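## Task

Get plate M60 into nest OUT so that its A1 well sits at the corner marked A1. The two remaining plates must finish in the nests they started in, facing either way. All three must lie flat within their nests' locators and stay there with no help from the robot. Finish by opening the grippers and pulling the arms away.

## Robot and tools

ROBOT AND LAYOUT
There are two arms, left_arm and right_arm. left_arm stands on the +y side. The names do not refer to sides of any camera image. The arm bases may be tilted. Their mounting plates and the metal frame behind them are fixed obstacles. A "too close" message counts a mounting plate, plus the half of the frame on that side, as part of that arm. Nests OUT and RG (a raised nest used for regripping) lie between the arms. N1, N2, N3 and RD form an arc in front, in that order going clockwise seen from above. A fixed bar-code scanner stands next to RD.

PLATES
Any plate may be reversed. On every labelled plate, well A1 is at the labelled short end, in the corner farthest from the labelled long side. To identify a plate, lay it flat in RD with A1 at the A1 mark and keep everything out of the scanner's view. The result then shows its ID. A reversed plate in RD gives no_read.

FRAME AND STATE
Results report each gripper's end_effector_position in metres and its end_effector_quat_wxyz. Both are in one scene frame: origin on the table top between the arms, +x out over the table, +z up. The printed position can be wrong, more so at long reach. The fingers point along the gripper's +z axis and close along its y axis. The reported point is midway between the pads, about 1 cm behind the tips.

execute_actions
The argument is {"actions": [ ... ]}. Actions run in order. Each action is an object with one or more of "rows", "steps" and "until". An empty list only returns the state and images.
- rows: 1 to 15 rows. Each row covers one control step of 1/30 s. A row is always 14 numbers, each in [-1, 1]: left_arm dx, dy, dz, rx, ry, rz, opening, then right_arm in the same order. Include both arms even if one stays still.
- dx, dy, dz, rx, ry, rz are an offset, not a pose. They are measured in the gripper's own axes from that gripper's measured pose at the start of the action. For the first action in a call, that start is the last pose reported. Every row refers to that same start, so rows do not add up. A value of 1.0 means 0.6 m or 180 degrees. rx, ry, rz together form a single rotation vector.
- opening is absolute: +1 is fully open (0.094 m) and -1 is closed. Allow at least about 0.2 s to close fully.
- steps: integer from 1 to 450, default 15, and no fewer than the number of rows. Once the rows run out, each arm keeps heading for its last-row target and each gripper keeps its last command. Give long moves enough steps, and do not rely on this holding to finish a move that got cut off. Send the remainder in the next action.
- until: ends the action early once every condition holds. It does not halt the arms. Conditions may only name the scanner's fields "code" or "reads". Write either an exact ID, or [comparison, value] with one of "=", "!=", "<", "<=", ">" or ">=". Numbers always need a comparison. Example: {"steps": 150, "until": {"scanner": {"code": "m60"}}}.
Any unknown name or out-of-range value makes the whole call be rejected before anything moves.

MOTION BEHAVIOUR
On each step, the commanded pose is clipped to within 70 mm and 16 degrees of the measured pose. Damped inverse kinematics then drives the joints, and position takes priority over orientation. The elbows cannot fully straighten. Arms tend to finish a centimetre or more short of the target, usually too low. Repeated zero offsets let an arm creep downward. To hold height, send a corrective offset in a reply's first call, then zeros afterwards, and raise the aim if it still sags. Moves of a few millimetres may not register.
Ramp offsets up gradually, since a sudden start can shake a held plate loose. Adding 0.01 per row gives 6 mm per step, about 0.18 m/s. While you are thinking, the robot keeps holding its last command.
Joint ranges in rad: waist -2.880 to 2.880, shoulder 0.000 to 3.142, elbow 0.000 to 3.019, wrist pitch -1.693 to 1.571, wrist yaw -1.571 to 1.571, wrist roll -2.094 to 2.094.

RESULT LINES
- "Hand target": the pose each arm is currently being driven toward.
- "pose unreachable": the clearance check altered or blocked the named arm's command. That arm drops its target, drifts a little and waits for new rows while the other arm continues.
- If an arm is pushed too far from its target, both arms drop their targets and the result says so.
- grip_measured: the measured finger opening on the command scale. The final number in Joint positions is the opening in metres. Each gripper may read up to about 1 mm off, by a fixed amount.
- scanner "code": the ID currently read, in lower case (for example m60 or e01), or no_read. It is never wrong. "reads": how many times code has changed from no_read to an ID.
- MOTOR HOT: shown from 85 °C. At 100 °C you get an OVER-TEMPERATURE FAULT: that arm and its gripper go limp and fall until they cool. Holding loads heats the motors, including while you think.

GRIPPING
To grip firmly, command an opening about 0.03 below grip_measured. Use a smaller gap for a lighter hold. Away from ±1, the fingers go to where grip_measured equals your command. Each pad pushes up to roughly 50 to 62 N, and pushes less on parts under about 2 mm thick. Pads can spike briefly at first contact. Now and then a held part may be tugged, or a loose object nudged.

zoom_image
Arguments: camera (cam_head_left, cam_head_right, cam_high, cam_low, cam_left_wrist, cam_right_wrist) and region [x0, y0, x1, y1] in pixels of that camera's latest 504x504 image. (0, 0) is the top-left corner and the region can be at most 504 by 504. It returns a closer view.

finished_scene
Argument: scene, an integer from 1 to 2. It ends that scene permanently and reports whether the goal was met, then shows the next task. Call it only after the plates are seated, the grippers are open and the arms have withdrawn.

AVOID
Do not let anything leave the table. Keep the arms from hitting or pressing on each other. Avoid drops, slips, slams and forceful pushes, and do not hold loads long enough to overheat a motor.

Each tool is called after ">>>" by a JSON object that holds its "api" and its "payload".

## Session

>>> {"api": "execute_actions", "payload": {"actions": []}}

Scene clock: 0.00 s.
left_arm: end_effector_position=(+0.4380, +0.7007, +0.3415) grip_measured=+1.000 end_effector_quat_wxyz=(+0.663, -0.591, +0.382, -0.254) | right_arm: end_effector_position=(+0.4826, -0.0850, +0.3852) grip_measured=+1.000 end_effector_quat_wxyz=(-0.252, +0.739, -0.603, +0.164)
Joint positions: left_arm=[ 0.897  1.279  0.807  0.481  0.248 -1.366  0.094] | right_arm=[ 0.609  1.52   1.718 -1.17   0.139 -1.263  0.094]
Joint velocities: left_arm=[-0.015 -0.015  0.002  0.007 -0.037  0.007  0.   ] | right_arm=[-0.005 -0.005  0.002 -0.002 -0.022  0.022  0.   ]
Motor temperatures (°C, as the motors report them): left_arm=[27 26 28 29 29 29] | right_arm=[29 28 29 30 26 30]
Hand target (left_arm): +0.441, +0.704, +0.352; +0.670, -0.585, +0.379, -0.255
Hand target (right_arm): +0.485, -0.083, +0.406; -0.272, +0.733, -0.600, +0.171
scanner: code=no_read reads=0

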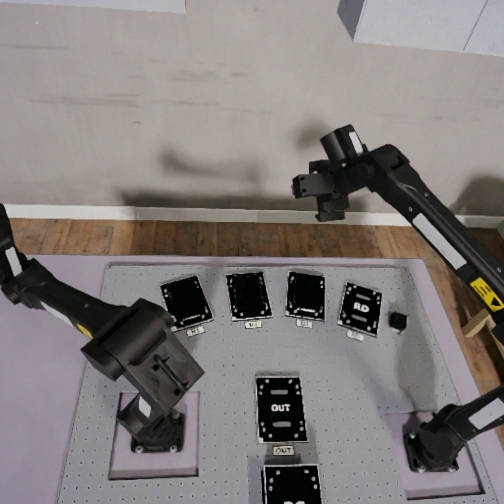

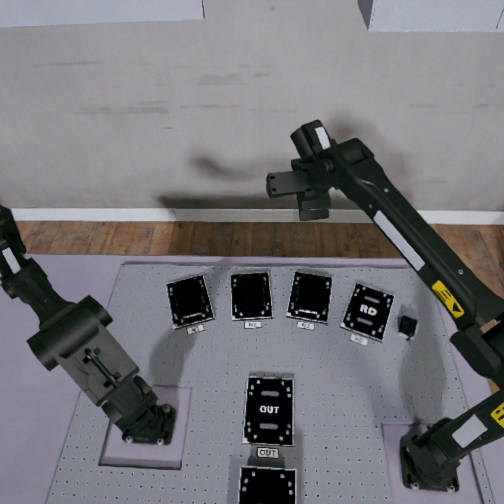

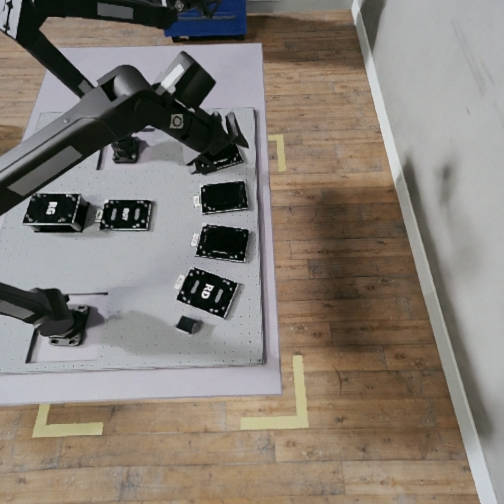

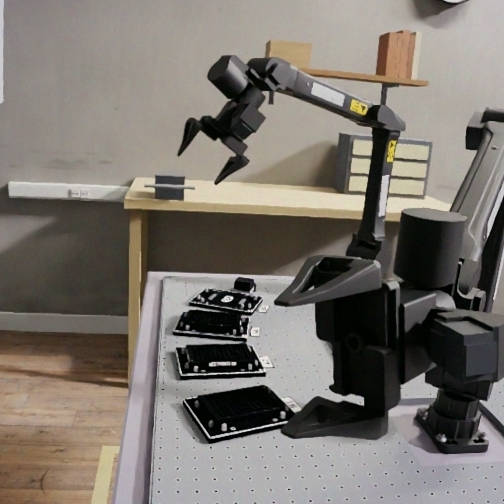

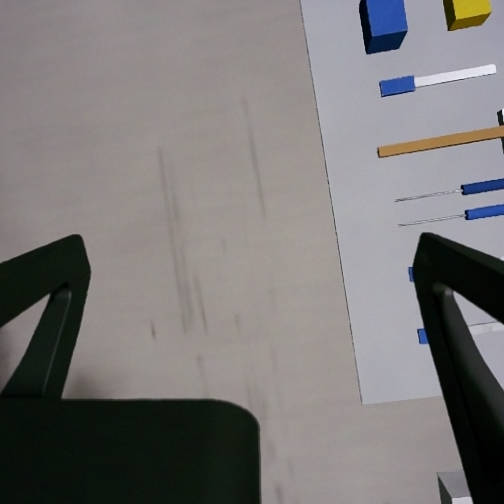

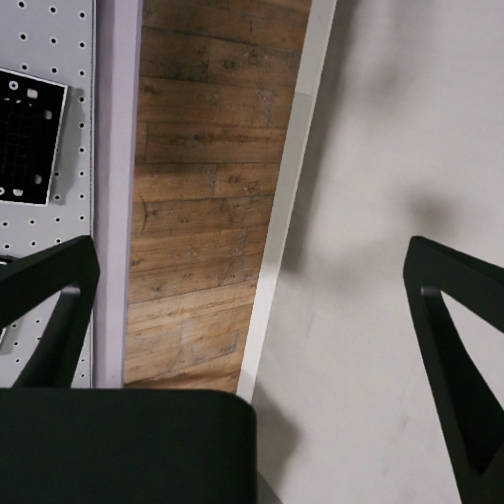

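>>> {"api": "zoom_image", "payload": {"camera": "cam_head_left", "region": [150, 260, 420, 350]}}

>>> {"api": "zoom_image", "payload": {"camera": "cam_low", "region": [160, 270, 310, 450]}}

>>> {"api": "zoom_image", "payload": {"camera": "cam_head_left", "region": [220, 360, 360, 504]}}

Region (150, 260, 420, 350) of cam_head_left's 504x504 image, scaled by 1.867, with more detail than that image has.

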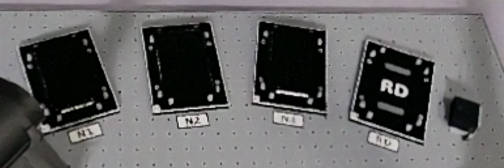

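Region (160, 270, 310, 450) of cam_low's 504x504 image, scaled by 2.800, with more detail than that image has.

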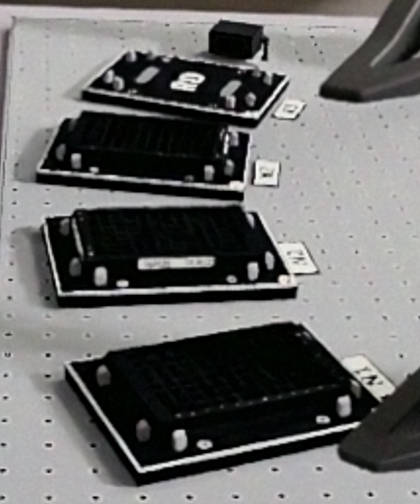

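Region (220, 360, 360, 504) of cam_head_left's 504x504 image, scaled by 3.500, with more detail than that image has; it fills the left 490 columns of this view, and the rest is white.

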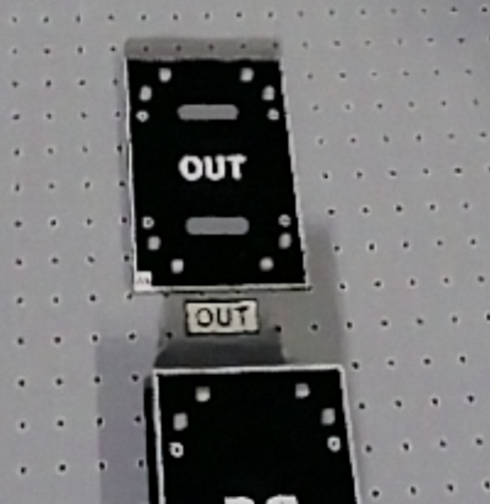

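>>> {"api": "execute_actions", "payload": {"actions": [{"rows":[[0,0,0,0,0,0,1,-0.22,0.565,0.06,0.094,0.002,0.538,1]],"steps":70}]}}

Scene clock: 13.47 s.
left_arm: end_effector_position=(+0.4380, +0.7007, +0.3415) grip_measured=+1.000 end_effector_quat_wxyz=(+0.663, -0.591, +0.382, -0.254) | right_arm: end_effector_position=(+0.2057, -0.0141, +0.1579) grip_measured=+1.000 end_effector_quat_wxyz=(+0.381, -0.001, +0.925, -0.012)
Joint positions: left_arm=[ 0.897  1.279  0.807  0.481  0.248 -1.366  0.094] | right_arm=[ 1.33   1.37   0.927 -0.873  0.747  1.172  0.094]
Joint velocities: left_arm=[ 0.015 -0.015 -0.017 -0.007  0.037  0.007  0.   ] | right_arm=[ 0.024 -0.015 -0.007 -0.002 -0.007 -0.007  0.   ]
Motor temperatures (°C, as the motors report them): left_arm=[27 27 31 29 29 29] | right_arm=[29 29 33 30 26 30]
Hand target (left_arm): +0.438, +0.701, +0.341; +0.663, -0.591, +0.382, -0.254
Hand target (right_arm): +0.204, -0.001, +0.168; +0.384, -0.001, +0.923, -0.003
Off the commanded pose (left_arm): 0.000 m, 0 deg.
Off the commanded pose (right_arm): 0.020 m, 1 deg.
scanner: code=no_read reads=0

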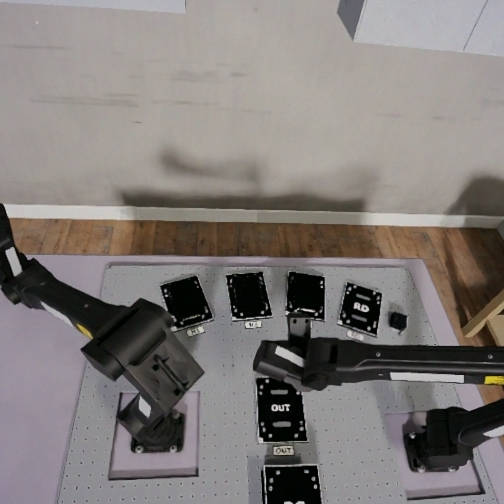

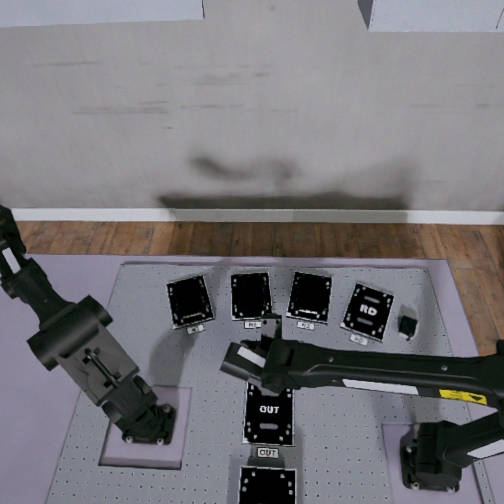

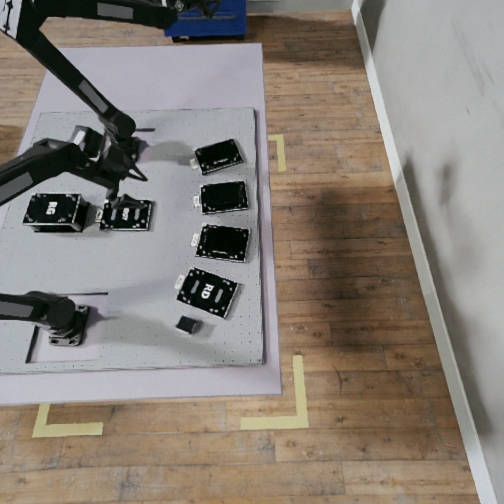

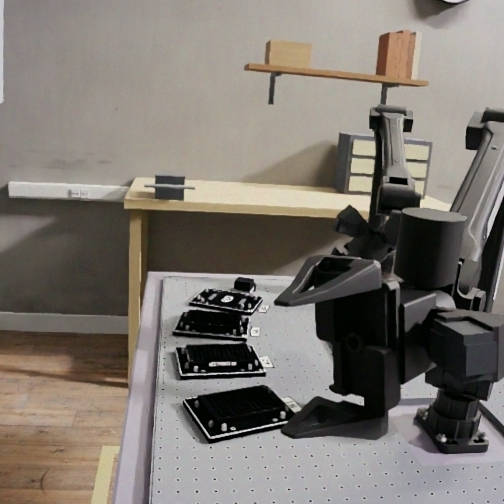

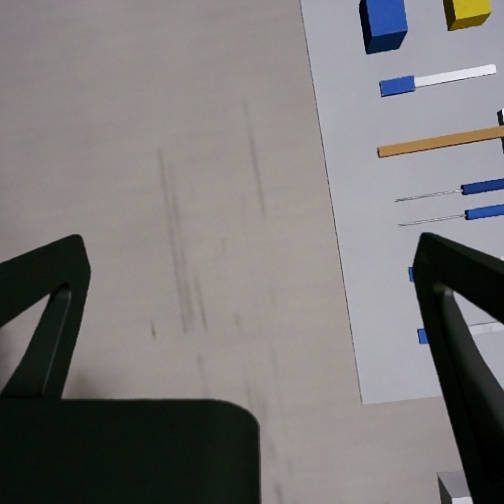

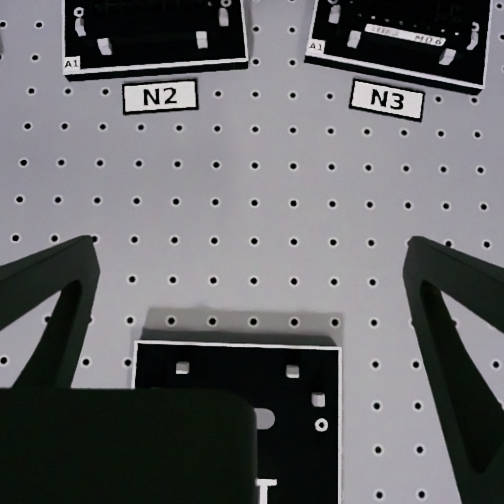

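>>> {"api": "zoom_image", "payload": {"camera": "cam_right_wrist", "region": [340, 0, 480, 70]}}

>>> {"api": "execute_actions", "payload": {"actions": [{"rows":[[0,0,0,0,0,0,1,-0.1,0.27,0.1,0,-0.06,0,1]],"steps":50}]}}

Region (340, 0, 480, 70) of cam_right_wrist's 504x504 image, scaled by 3.600, with more detail than that image has.

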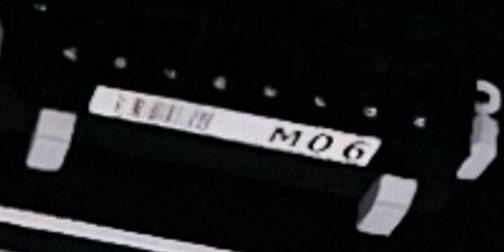

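Scene clock: 17.57 s.
left_arm: end_effector_position=(+0.4380, +0.7007, +0.3415) grip_measured=+1.000 end_effector_quat_wxyz=(+0.663, -0.591, +0.382, -0.254) | right_arm: end_effector_position=(+0.2810, +0.1343, +0.1266) grip_measured=+1.000 end_effector_quat_wxyz=(+0.457, -0.019, +0.888, -0.036)
Joint positions: left_arm=[ 0.897  1.279  0.807  0.481  0.248 -1.366  0.094] | right_arm=[ 1.313  1.817  1.311 -0.721  0.908  1.046  0.094]
Joint velocities: left_arm=[-0.005  0.005 -0.002 -0.002 -0.022 -0.022  0.   ] | right_arm=[ 0.005 -0.005 -0.007  0.022 -0.081 -0.037  0.   ]
Motor temperatures (°C, as the motors report them): left_arm=[27 27 32 29 29 29] | right_arm=[29 29 33 30 27 30]
Hand target (left_arm): +0.438, +0.701, +0.341; +0.663, -0.591, +0.382, -0.254
Hand target (right_arm): +0.292, +0.146, +0.157; +0.466, -0.002, +0.885, -0.012
Off the commanded pose (left_arm): 0.000 m, 0 deg.
Off the commanded pose (right_arm): 0.032 m, 3 deg.
scanner: code=no_read reads=0

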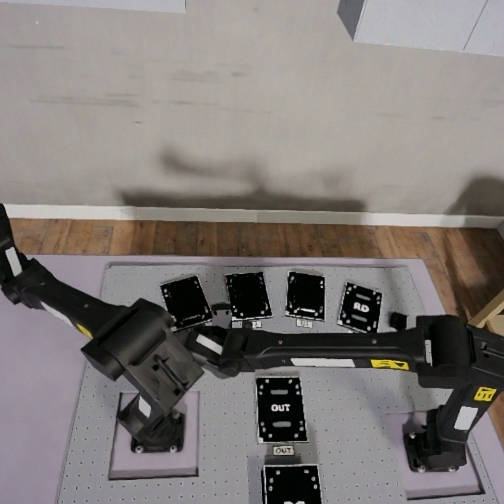

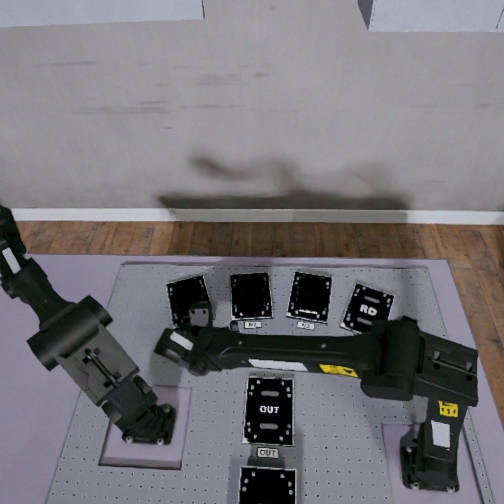

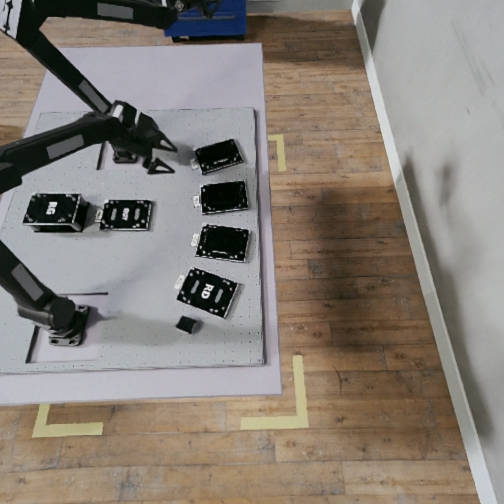

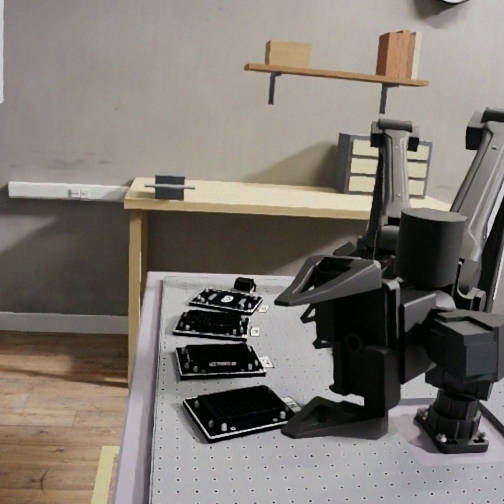

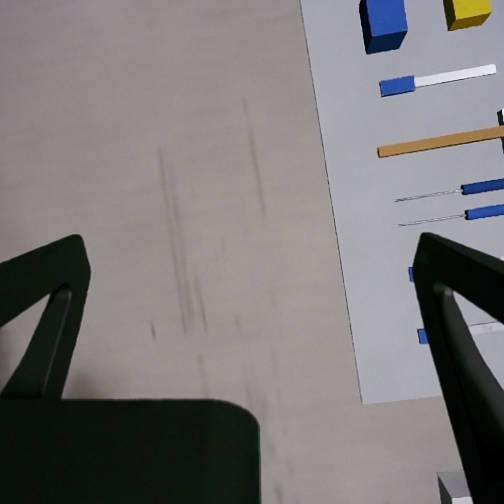

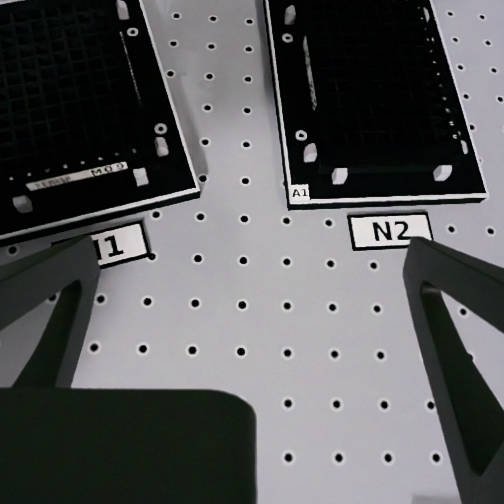

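>>> {"api": "zoom_image", "payload": {"camera": "cam_right_wrist", "region": [10, 140, 150, 210]}}

Region (10, 140, 150, 210) of cam_right_wrist's 504x504 image, scaled by 3.600, with more detail than that image has.

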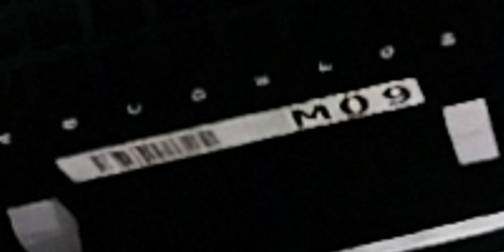

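>>> {"api": "execute_actions", "payload": {"actions": [{"rows":[[0,0,0,0,0,0,1,-0.192,-0.112,0.17,-0.04,0.301,-0.018,1]],"steps":60}]}}

Scene clock: 26.77 s.
left_arm: end_effector_position=(+0.4380, +0.7007, +0.3415) grip_measured=+1.000 end_effector_quat_wxyz=(+0.663, -0.591, +0.382, -0.254) | right_arm: end_effector_position=(+0.4248, +0.0596, +0.1559) grip_measured=+1.000 end_effector_quat_wxyz=(-0.010, -0.044, +0.999, -0.004)
Joint positions: left_arm=[ 0.897  1.279  0.807  0.481  0.248 -1.366  0.094] | right_arm=[ 0.817  2.021  1.916 -1.486 -0.006  0.672  0.094]
Joint velocities: left_arm=[-0.015 -0.005 -0.002 -0.012 -0.051 -0.007  0.   ] | right_arm=[ 0.005 -0.015 -0.017  0.012 -0.037 -0.081  0.   ]
Motor temperatures (°C, as the motors report them): left_arm=[27 27 33 29 29 29] | right_arm=[29 30 35 30 27 30]
Hand target (left_arm): +0.438, +0.701, +0.341; +0.663, -0.591, +0.382, -0.254
Hand target (right_arm): +0.428, +0.070, +0.168; -0.001, -0.052, +0.999, +0.005
Off the commanded pose (left_arm): 0.000 m, 0 deg.
Off the commanded pose (right_arm): 0.016 m, 2 deg.
scanner: code=no_read reads=0

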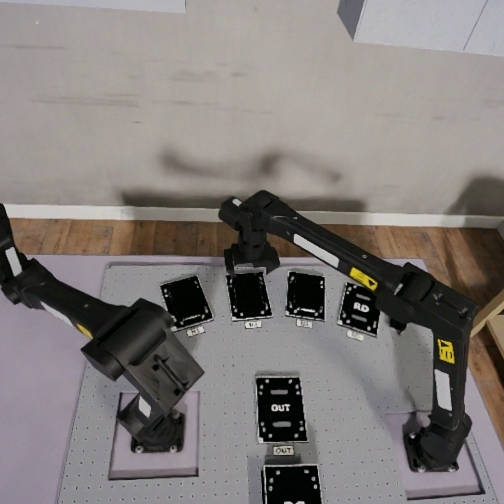

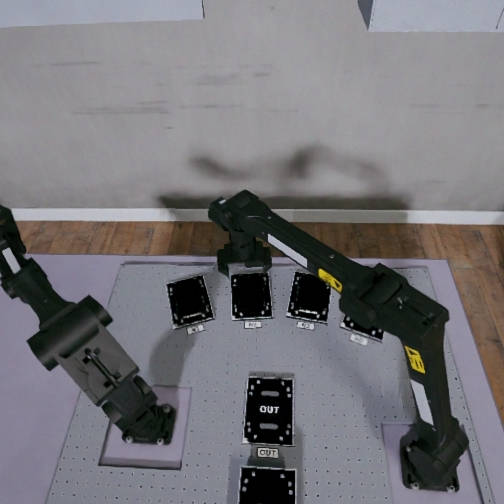

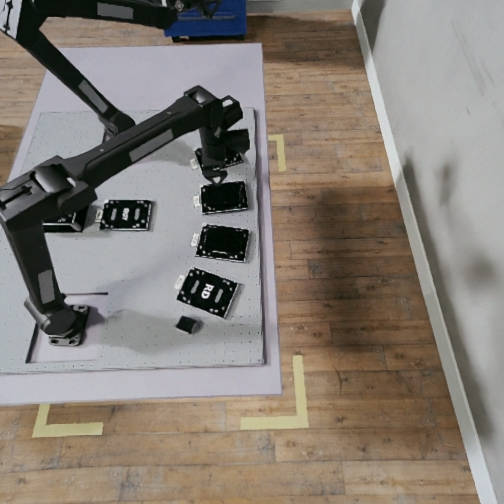

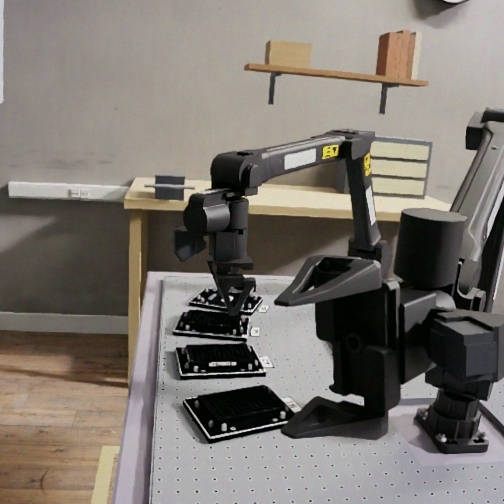

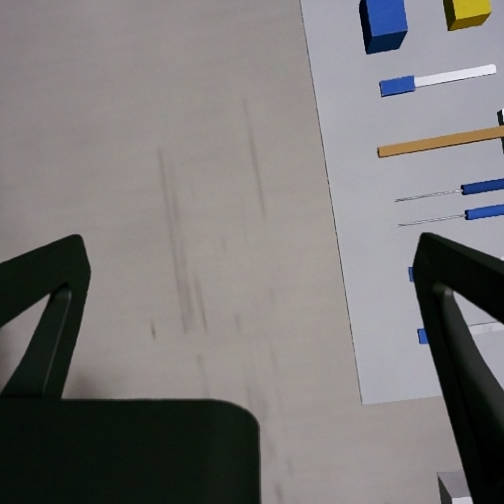

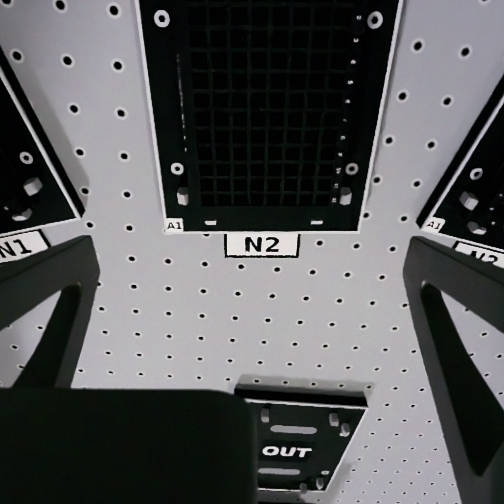

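>>> {"api": "execute_actions", "payload": {"actions": [{"rows":[[0,0,0,0,0,0,1,0,0,0.13,0,-0.006,0,1]],"steps":35}]}}

Scene clock: 29.53 s.
left_arm: end_effector_position=(+0.4380, +0.7007, +0.3415) grip_measured=+1.000 end_effector_quat_wxyz=(+0.663, -0.591, +0.382, -0.254) | right_arm: end_effector_position=(+0.4168, +0.0499, +0.0596) grip_measured=+1.000 end_effector_quat_wxyz=(-0.021, -0.044, +0.999, -0.020)
Joint positions: left_arm=[ 0.897  1.279  0.807  0.481  0.248 -1.366  0.094] | right_arm=[ 0.817  2.073  1.741 -1.296  0.002  0.672  0.094]
Joint velocities: left_arm=[-0.015 -0.015  0.007 -0.027  0.007  0.051  0.   ] | right_arm=[-0.005 -0.015  0.012  0.007 -0.037 -0.022  0.   ]
Motor temperatures (°C, as the motors report them): left_arm=[27 27 33 29 29 29] | right_arm=[29 30 35 30 27 30]
Hand target (left_arm): +0.438, +0.701, +0.341; +0.663, -0.591, +0.382, -0.254
Hand target (right_arm): +0.424, +0.059, +0.078; -0.000, -0.044, +0.999, -0.004
Off the commanded pose (left_arm): 0.000 m, 0 deg.
Off the commanded pose (right_arm): 0.021 m, 3 deg.
scanner: code=no_read reads=0

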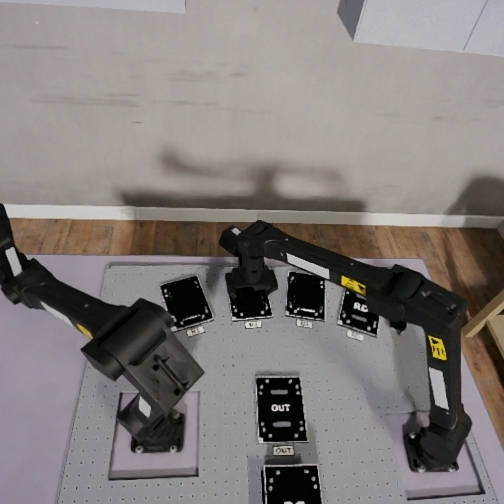

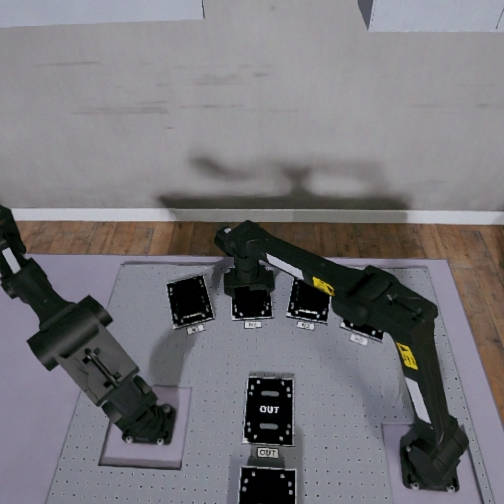

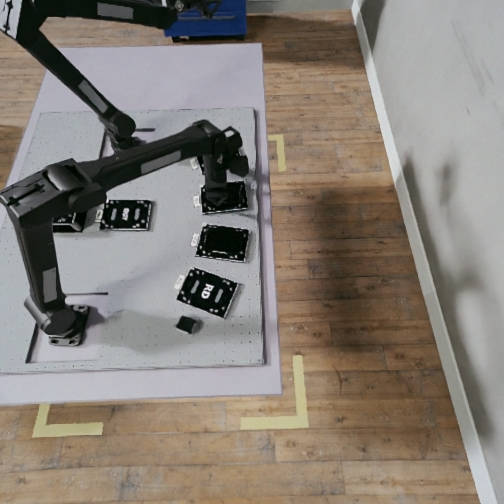

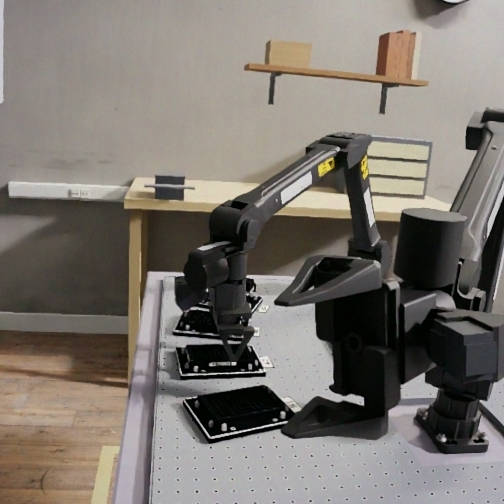

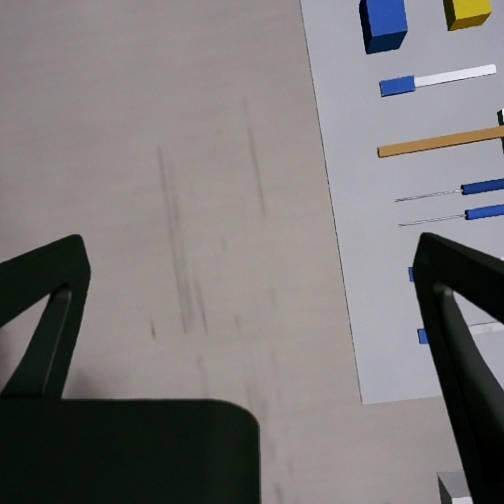

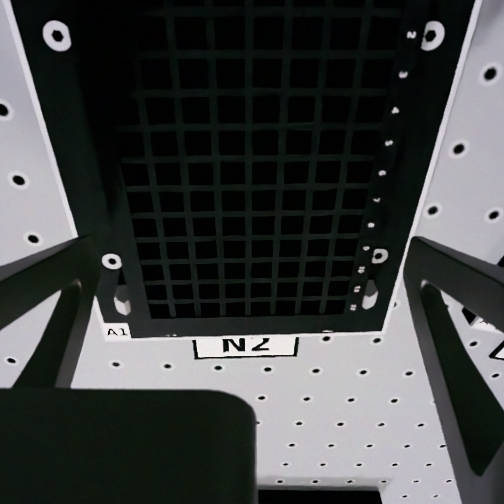

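>>> {"api": "execute_actions", "payload": {"actions": [{"rows":[[0,0,0,0,0,0,1,-0.035,0.02,0.005,-0.022,-0.024,0,1]],"steps":30}]}}

Scene clock: 32.90 s.
left_arm: end_effector_position=(+0.4380, +0.7007, +0.3415) grip_measured=+1.000 end_effector_quat_wxyz=(+0.663, -0.591, +0.382, -0.254) | right_arm: end_effector_position=(+0.4291, +0.0625, +0.0539) grip_measured=+1.000 end_effector_quat_wxyz=(+0.007, -0.044, +0.999, +0.007)
Joint positions: left_arm=[ 0.897  1.279  0.807  0.481  0.248 -1.366  0.094] | right_arm=[ 0.817  2.073  1.726 -1.203 -0.001  0.672  0.094]
Joint velocities: left_arm=[-0.005 -0.005 -0.007  0.007 -0.037  0.007  0.   ] | right_arm=[-0.015 -0.015 -0.002  0.002  0.007 -0.051  0.   ]
Motor temperatures (°C, as the motors report them): left_arm=[27 27 33 29 29 29] | right_arm=[29 31 35 30 27 30]
Hand target (left_arm): +0.438, +0.701, +0.341; +0.663, -0.591, +0.382, -0.254
Hand target (right_arm): +0.436, +0.063, +0.055; +0.015, -0.044, +0.999, +0.016
Off the commanded pose (left_arm): 0.000 m, 0 deg.
Off the commanded pose (right_arm): 0.008 m, 1 deg.
scanner: code=no_read reads=0

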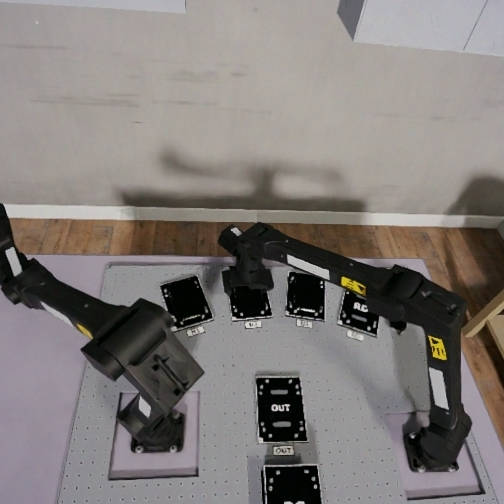

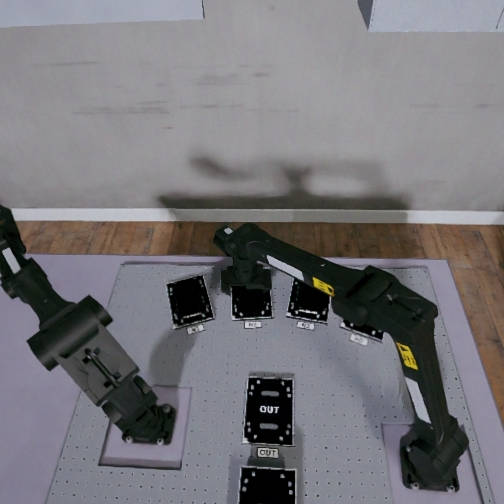

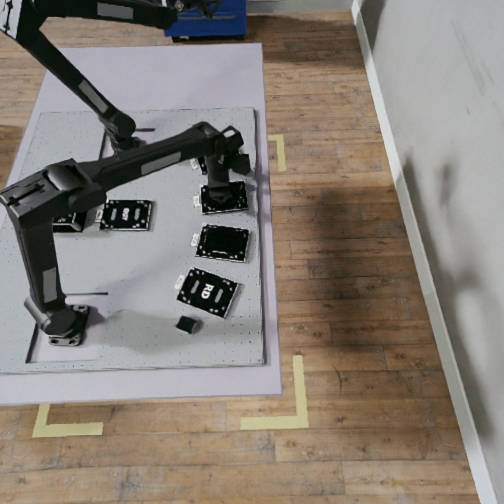

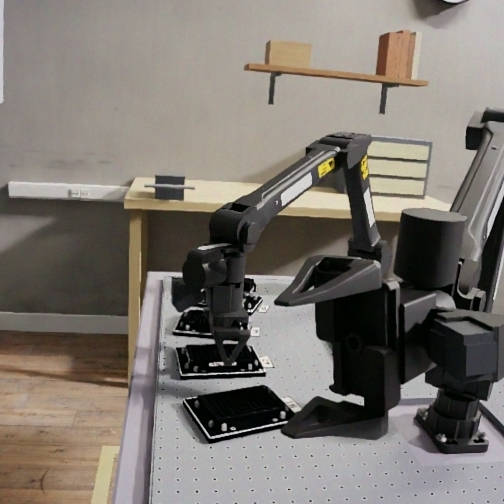

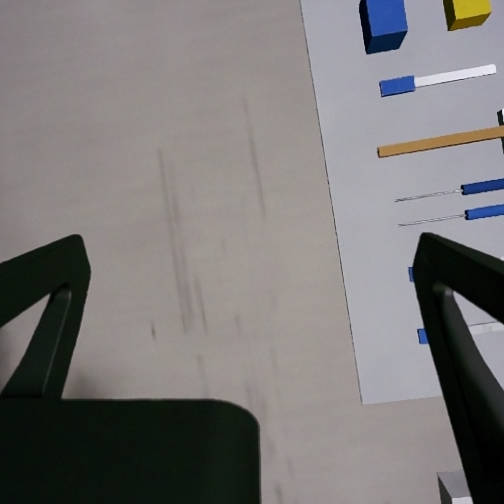

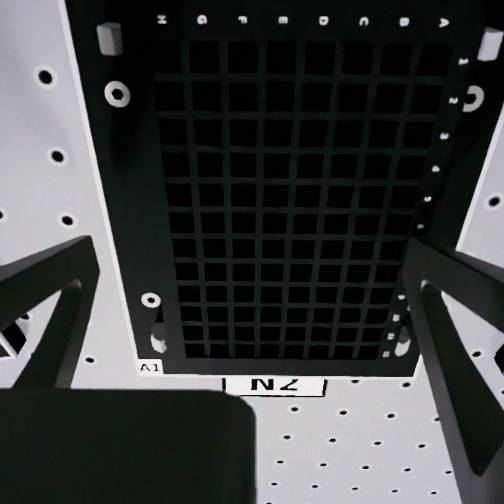

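Friction deadband. Need y≈.052.

>>> {"api": "execute_actions", "payload": {"actions": [{"rows":[[0,0,0,0,0,0,1,-0.008,-0.024,0.0,0,0,0,1]],"steps":25}]}}

Scene clock: 36.93 s.
left_arm: end_effector_position=(+0.4380, +0.7007, +0.3415) grip_measured=+1.000 end_effector_quat_wxyz=(+0.663, -0.591, +0.382, -0.254) | right_arm: end_effector_position=(+0.4275, +0.0593, +0.0532) grip_measured=+1.000 end_effector_quat_wxyz=(+0.005, -0.050, +0.999, +0.006)
Joint positions: left_arm=[ 0.897  1.279  0.807  0.481  0.248 -1.366  0.094] | right_arm=[ 0.815  2.068  1.716 -1.203 -0.001  0.658  0.094]
Joint velocities: left_arm=[-0.015 -0.005  0.002  0.012  0.037 -0.037  0.   ] | right_arm=[-0.015 -0.005  0.002  0.012 -0.051 -0.037  0.   ]
Motor temperatures (°C, as the motors report them): left_arm=[27 27 33 29 29 29] | right_arm=[29 31 34 30 27 30]
Hand target (left_arm): +0.438, +0.701, +0.341; +0.663, -0.591, +0.382, -0.254
Hand target (right_arm): +0.435, +0.049, +0.054; +0.007, -0.044, +0.999, +0.007
Off the commanded pose (left_arm): 0.000 m, 0 deg.
Off the commanded pose (right_arm): 0.013 m, 1 deg.
scanner: code=no_read reads=0

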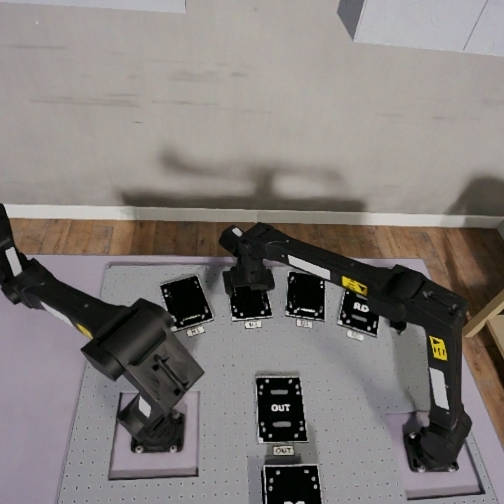

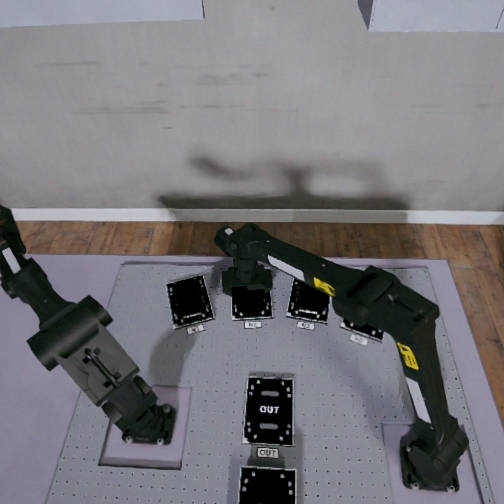

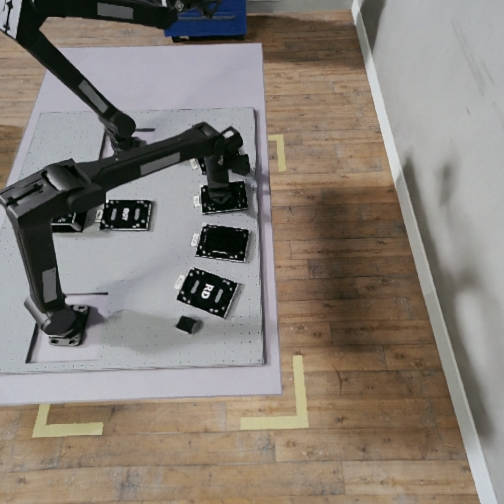

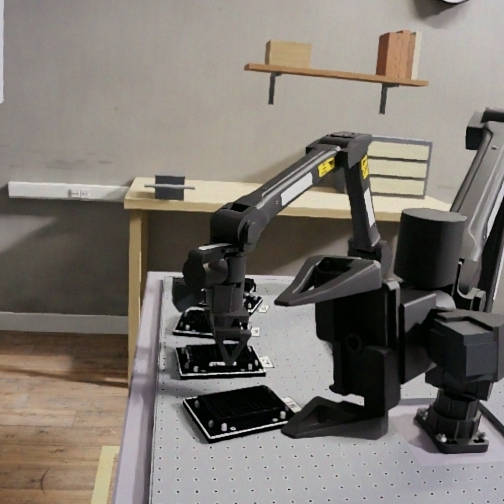

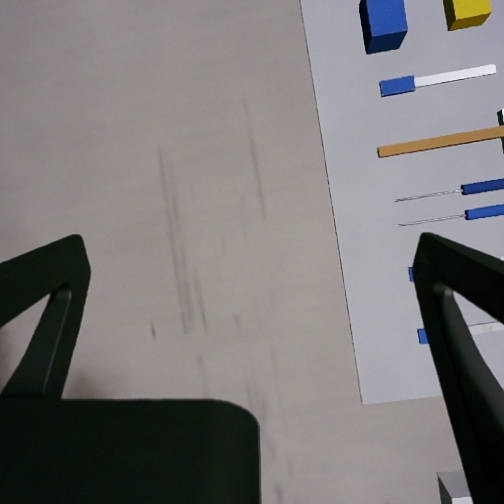

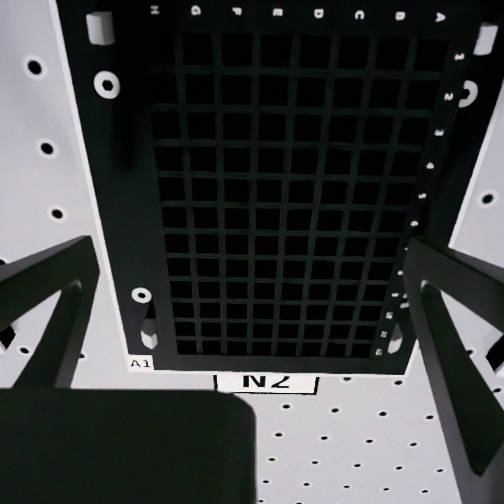

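>>> {"api": "execute_actions", "payload": {"actions": [{"rows":[[0,0,0,0,0,0,1,-0.02,-0.024,0.012,0,0,0.012,1]],"steps":25}]}}

Scene clock: 39.50 s.
left_arm: end_effector_position=(+0.4380, +0.7007, +0.3415) grip_measured=+1.000 end_effector_quat_wxyz=(+0.663, -0.591, +0.382, -0.254) | right_arm: end_effector_position=(+0.4280, +0.0588, +0.0532) grip_measured=+1.000 end_effector_quat_wxyz=(+0.005, -0.048, +0.999, +0.006)
Joint positions: left_arm=[ 0.897  1.279  0.807  0.481  0.248 -1.366  0.094] | right_arm=[ 0.813  2.068  1.716 -1.203 -0.004  0.661  0.094]
Joint velocities: left_arm=[ 0.005 -0.015 -0.007  0.002  0.022 -0.051  0.   ] | right_arm=[ 0.005 -0.005 -0.012 -0.022  0.022 -0.037  0.   ]
Motor temperatures (°C, as the motors report them): left_arm=[27 27 34 29 29 29] | right_arm=[29 31 34 30 27 30]
Hand target (left_arm): +0.438, +0.701, +0.341; +0.663, -0.591, +0.382, -0.254
Hand target (right_arm): +0.440, +0.046, +0.046; +0.005, -0.032, +0.999, +0.006
Off the commanded pose (left_arm): 0.000 m, 0 deg.
Off the commanded pose (right_arm): 0.019 m, 2 deg.
scanner: code=no_read reads=0

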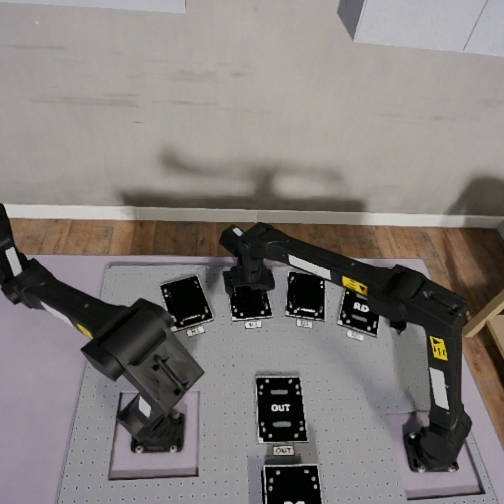

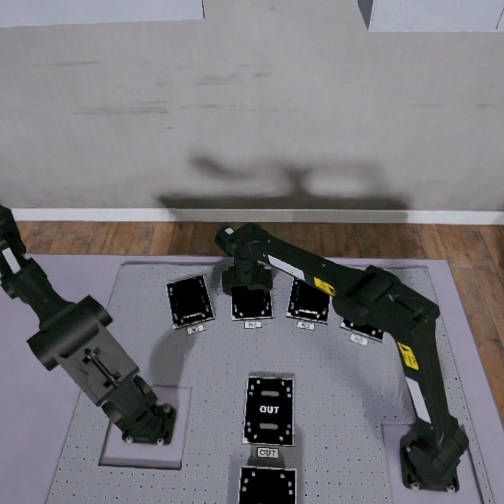

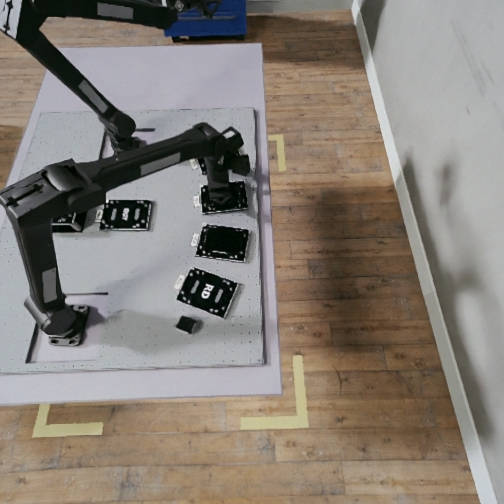

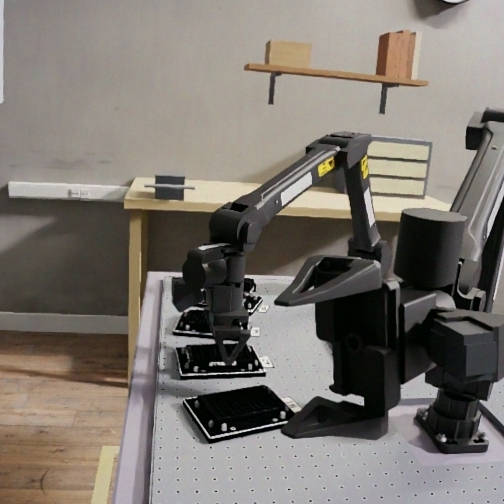

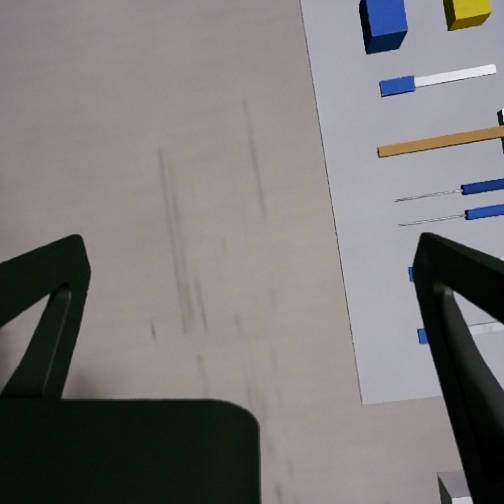

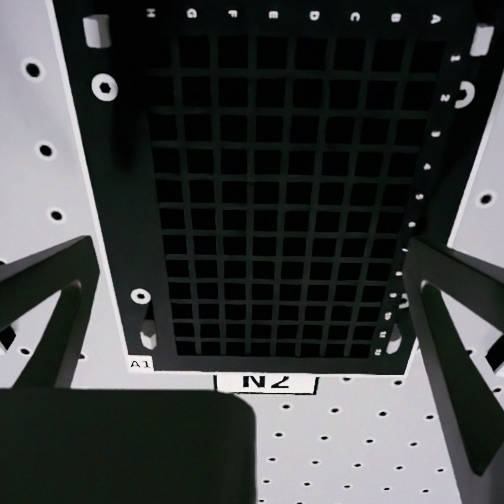

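Sticky waist. Use radial retraction while descending.

>>> {"api": "execute_actions", "payload": {"actions": [{"rows":[[0,0,0,0,0,0,1,0.006,-0.008,0.025,0,0,0,1]],"steps":25}]}}

Scene clock: 41.50 s.
left_arm: end_effector_position=(+0.4380, +0.7007, +0.3415) grip_measured=+1.000 end_effector_quat_wxyz=(+0.663, -0.591, +0.382, -0.254) | right_arm: end_effector_position=(+0.4275, +0.0583, +0.0529) grip_measured=+1.000 end_effector_quat_wxyz=(+0.011, -0.048, +0.999, +0.012)
Joint positions: left_arm=[ 0.897  1.279  0.807  0.481  0.248 -1.366  0.094] | right_arm=[ 0.813  2.056  1.695 -1.177 -0.004  0.66   0.094]
Joint velocities: left_arm=[-0.005 -0.005  0.002 -0.022  0.022 -0.037  0.   ] | right_arm=[ 0.005 -0.005 -0.007  0.002 -0.007 -0.007  0.   ]
Motor temperatures (°C, as the motors report them): left_arm=[27 27 34 29 29 29] | right_arm=[29 31 34 30 27 30]
Hand target (left_arm): +0.438, +0.701, +0.341; +0.663, -0.591, +0.382, -0.254
Hand target (right_arm): +0.425, +0.054, +0.038; +0.004, -0.048, +0.999, +0.006
Off the commanded pose (left_arm): 0.000 m, 0 deg.
Off the commanded pose (right_arm): 0.016 m, 1 deg.
scanner: code=no_read reads=0

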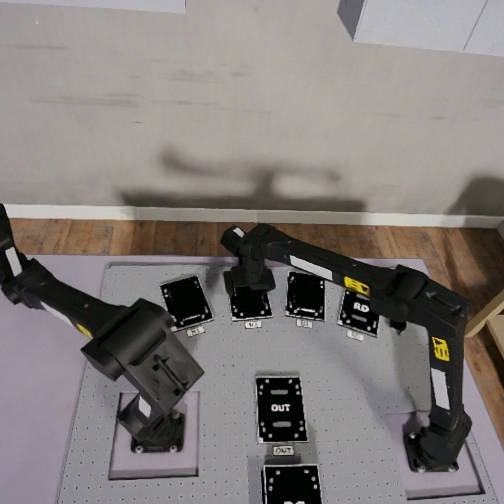

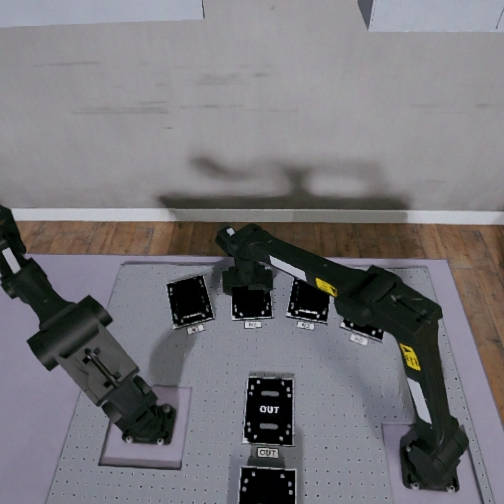

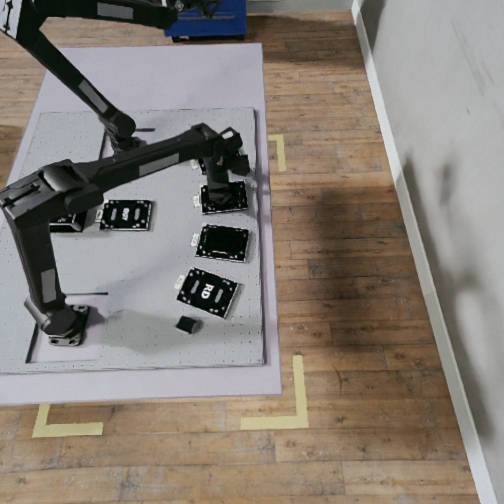

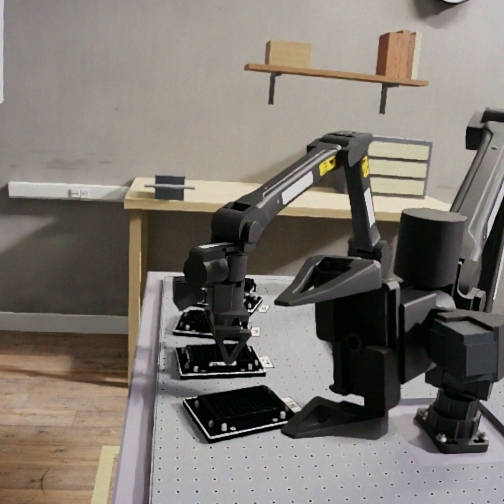

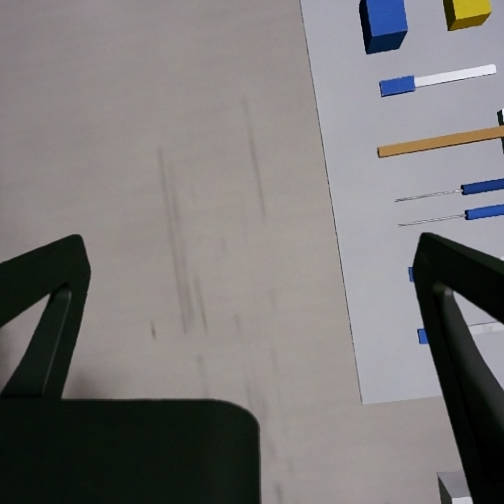

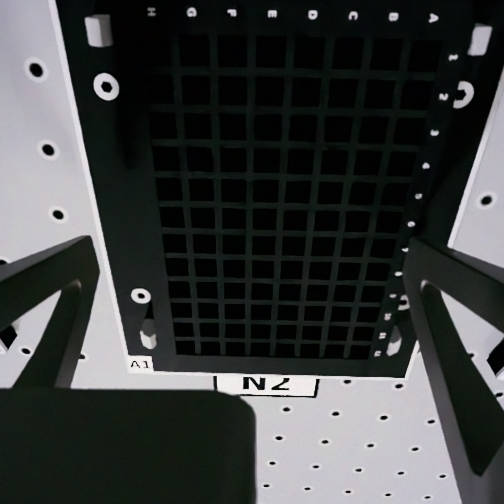

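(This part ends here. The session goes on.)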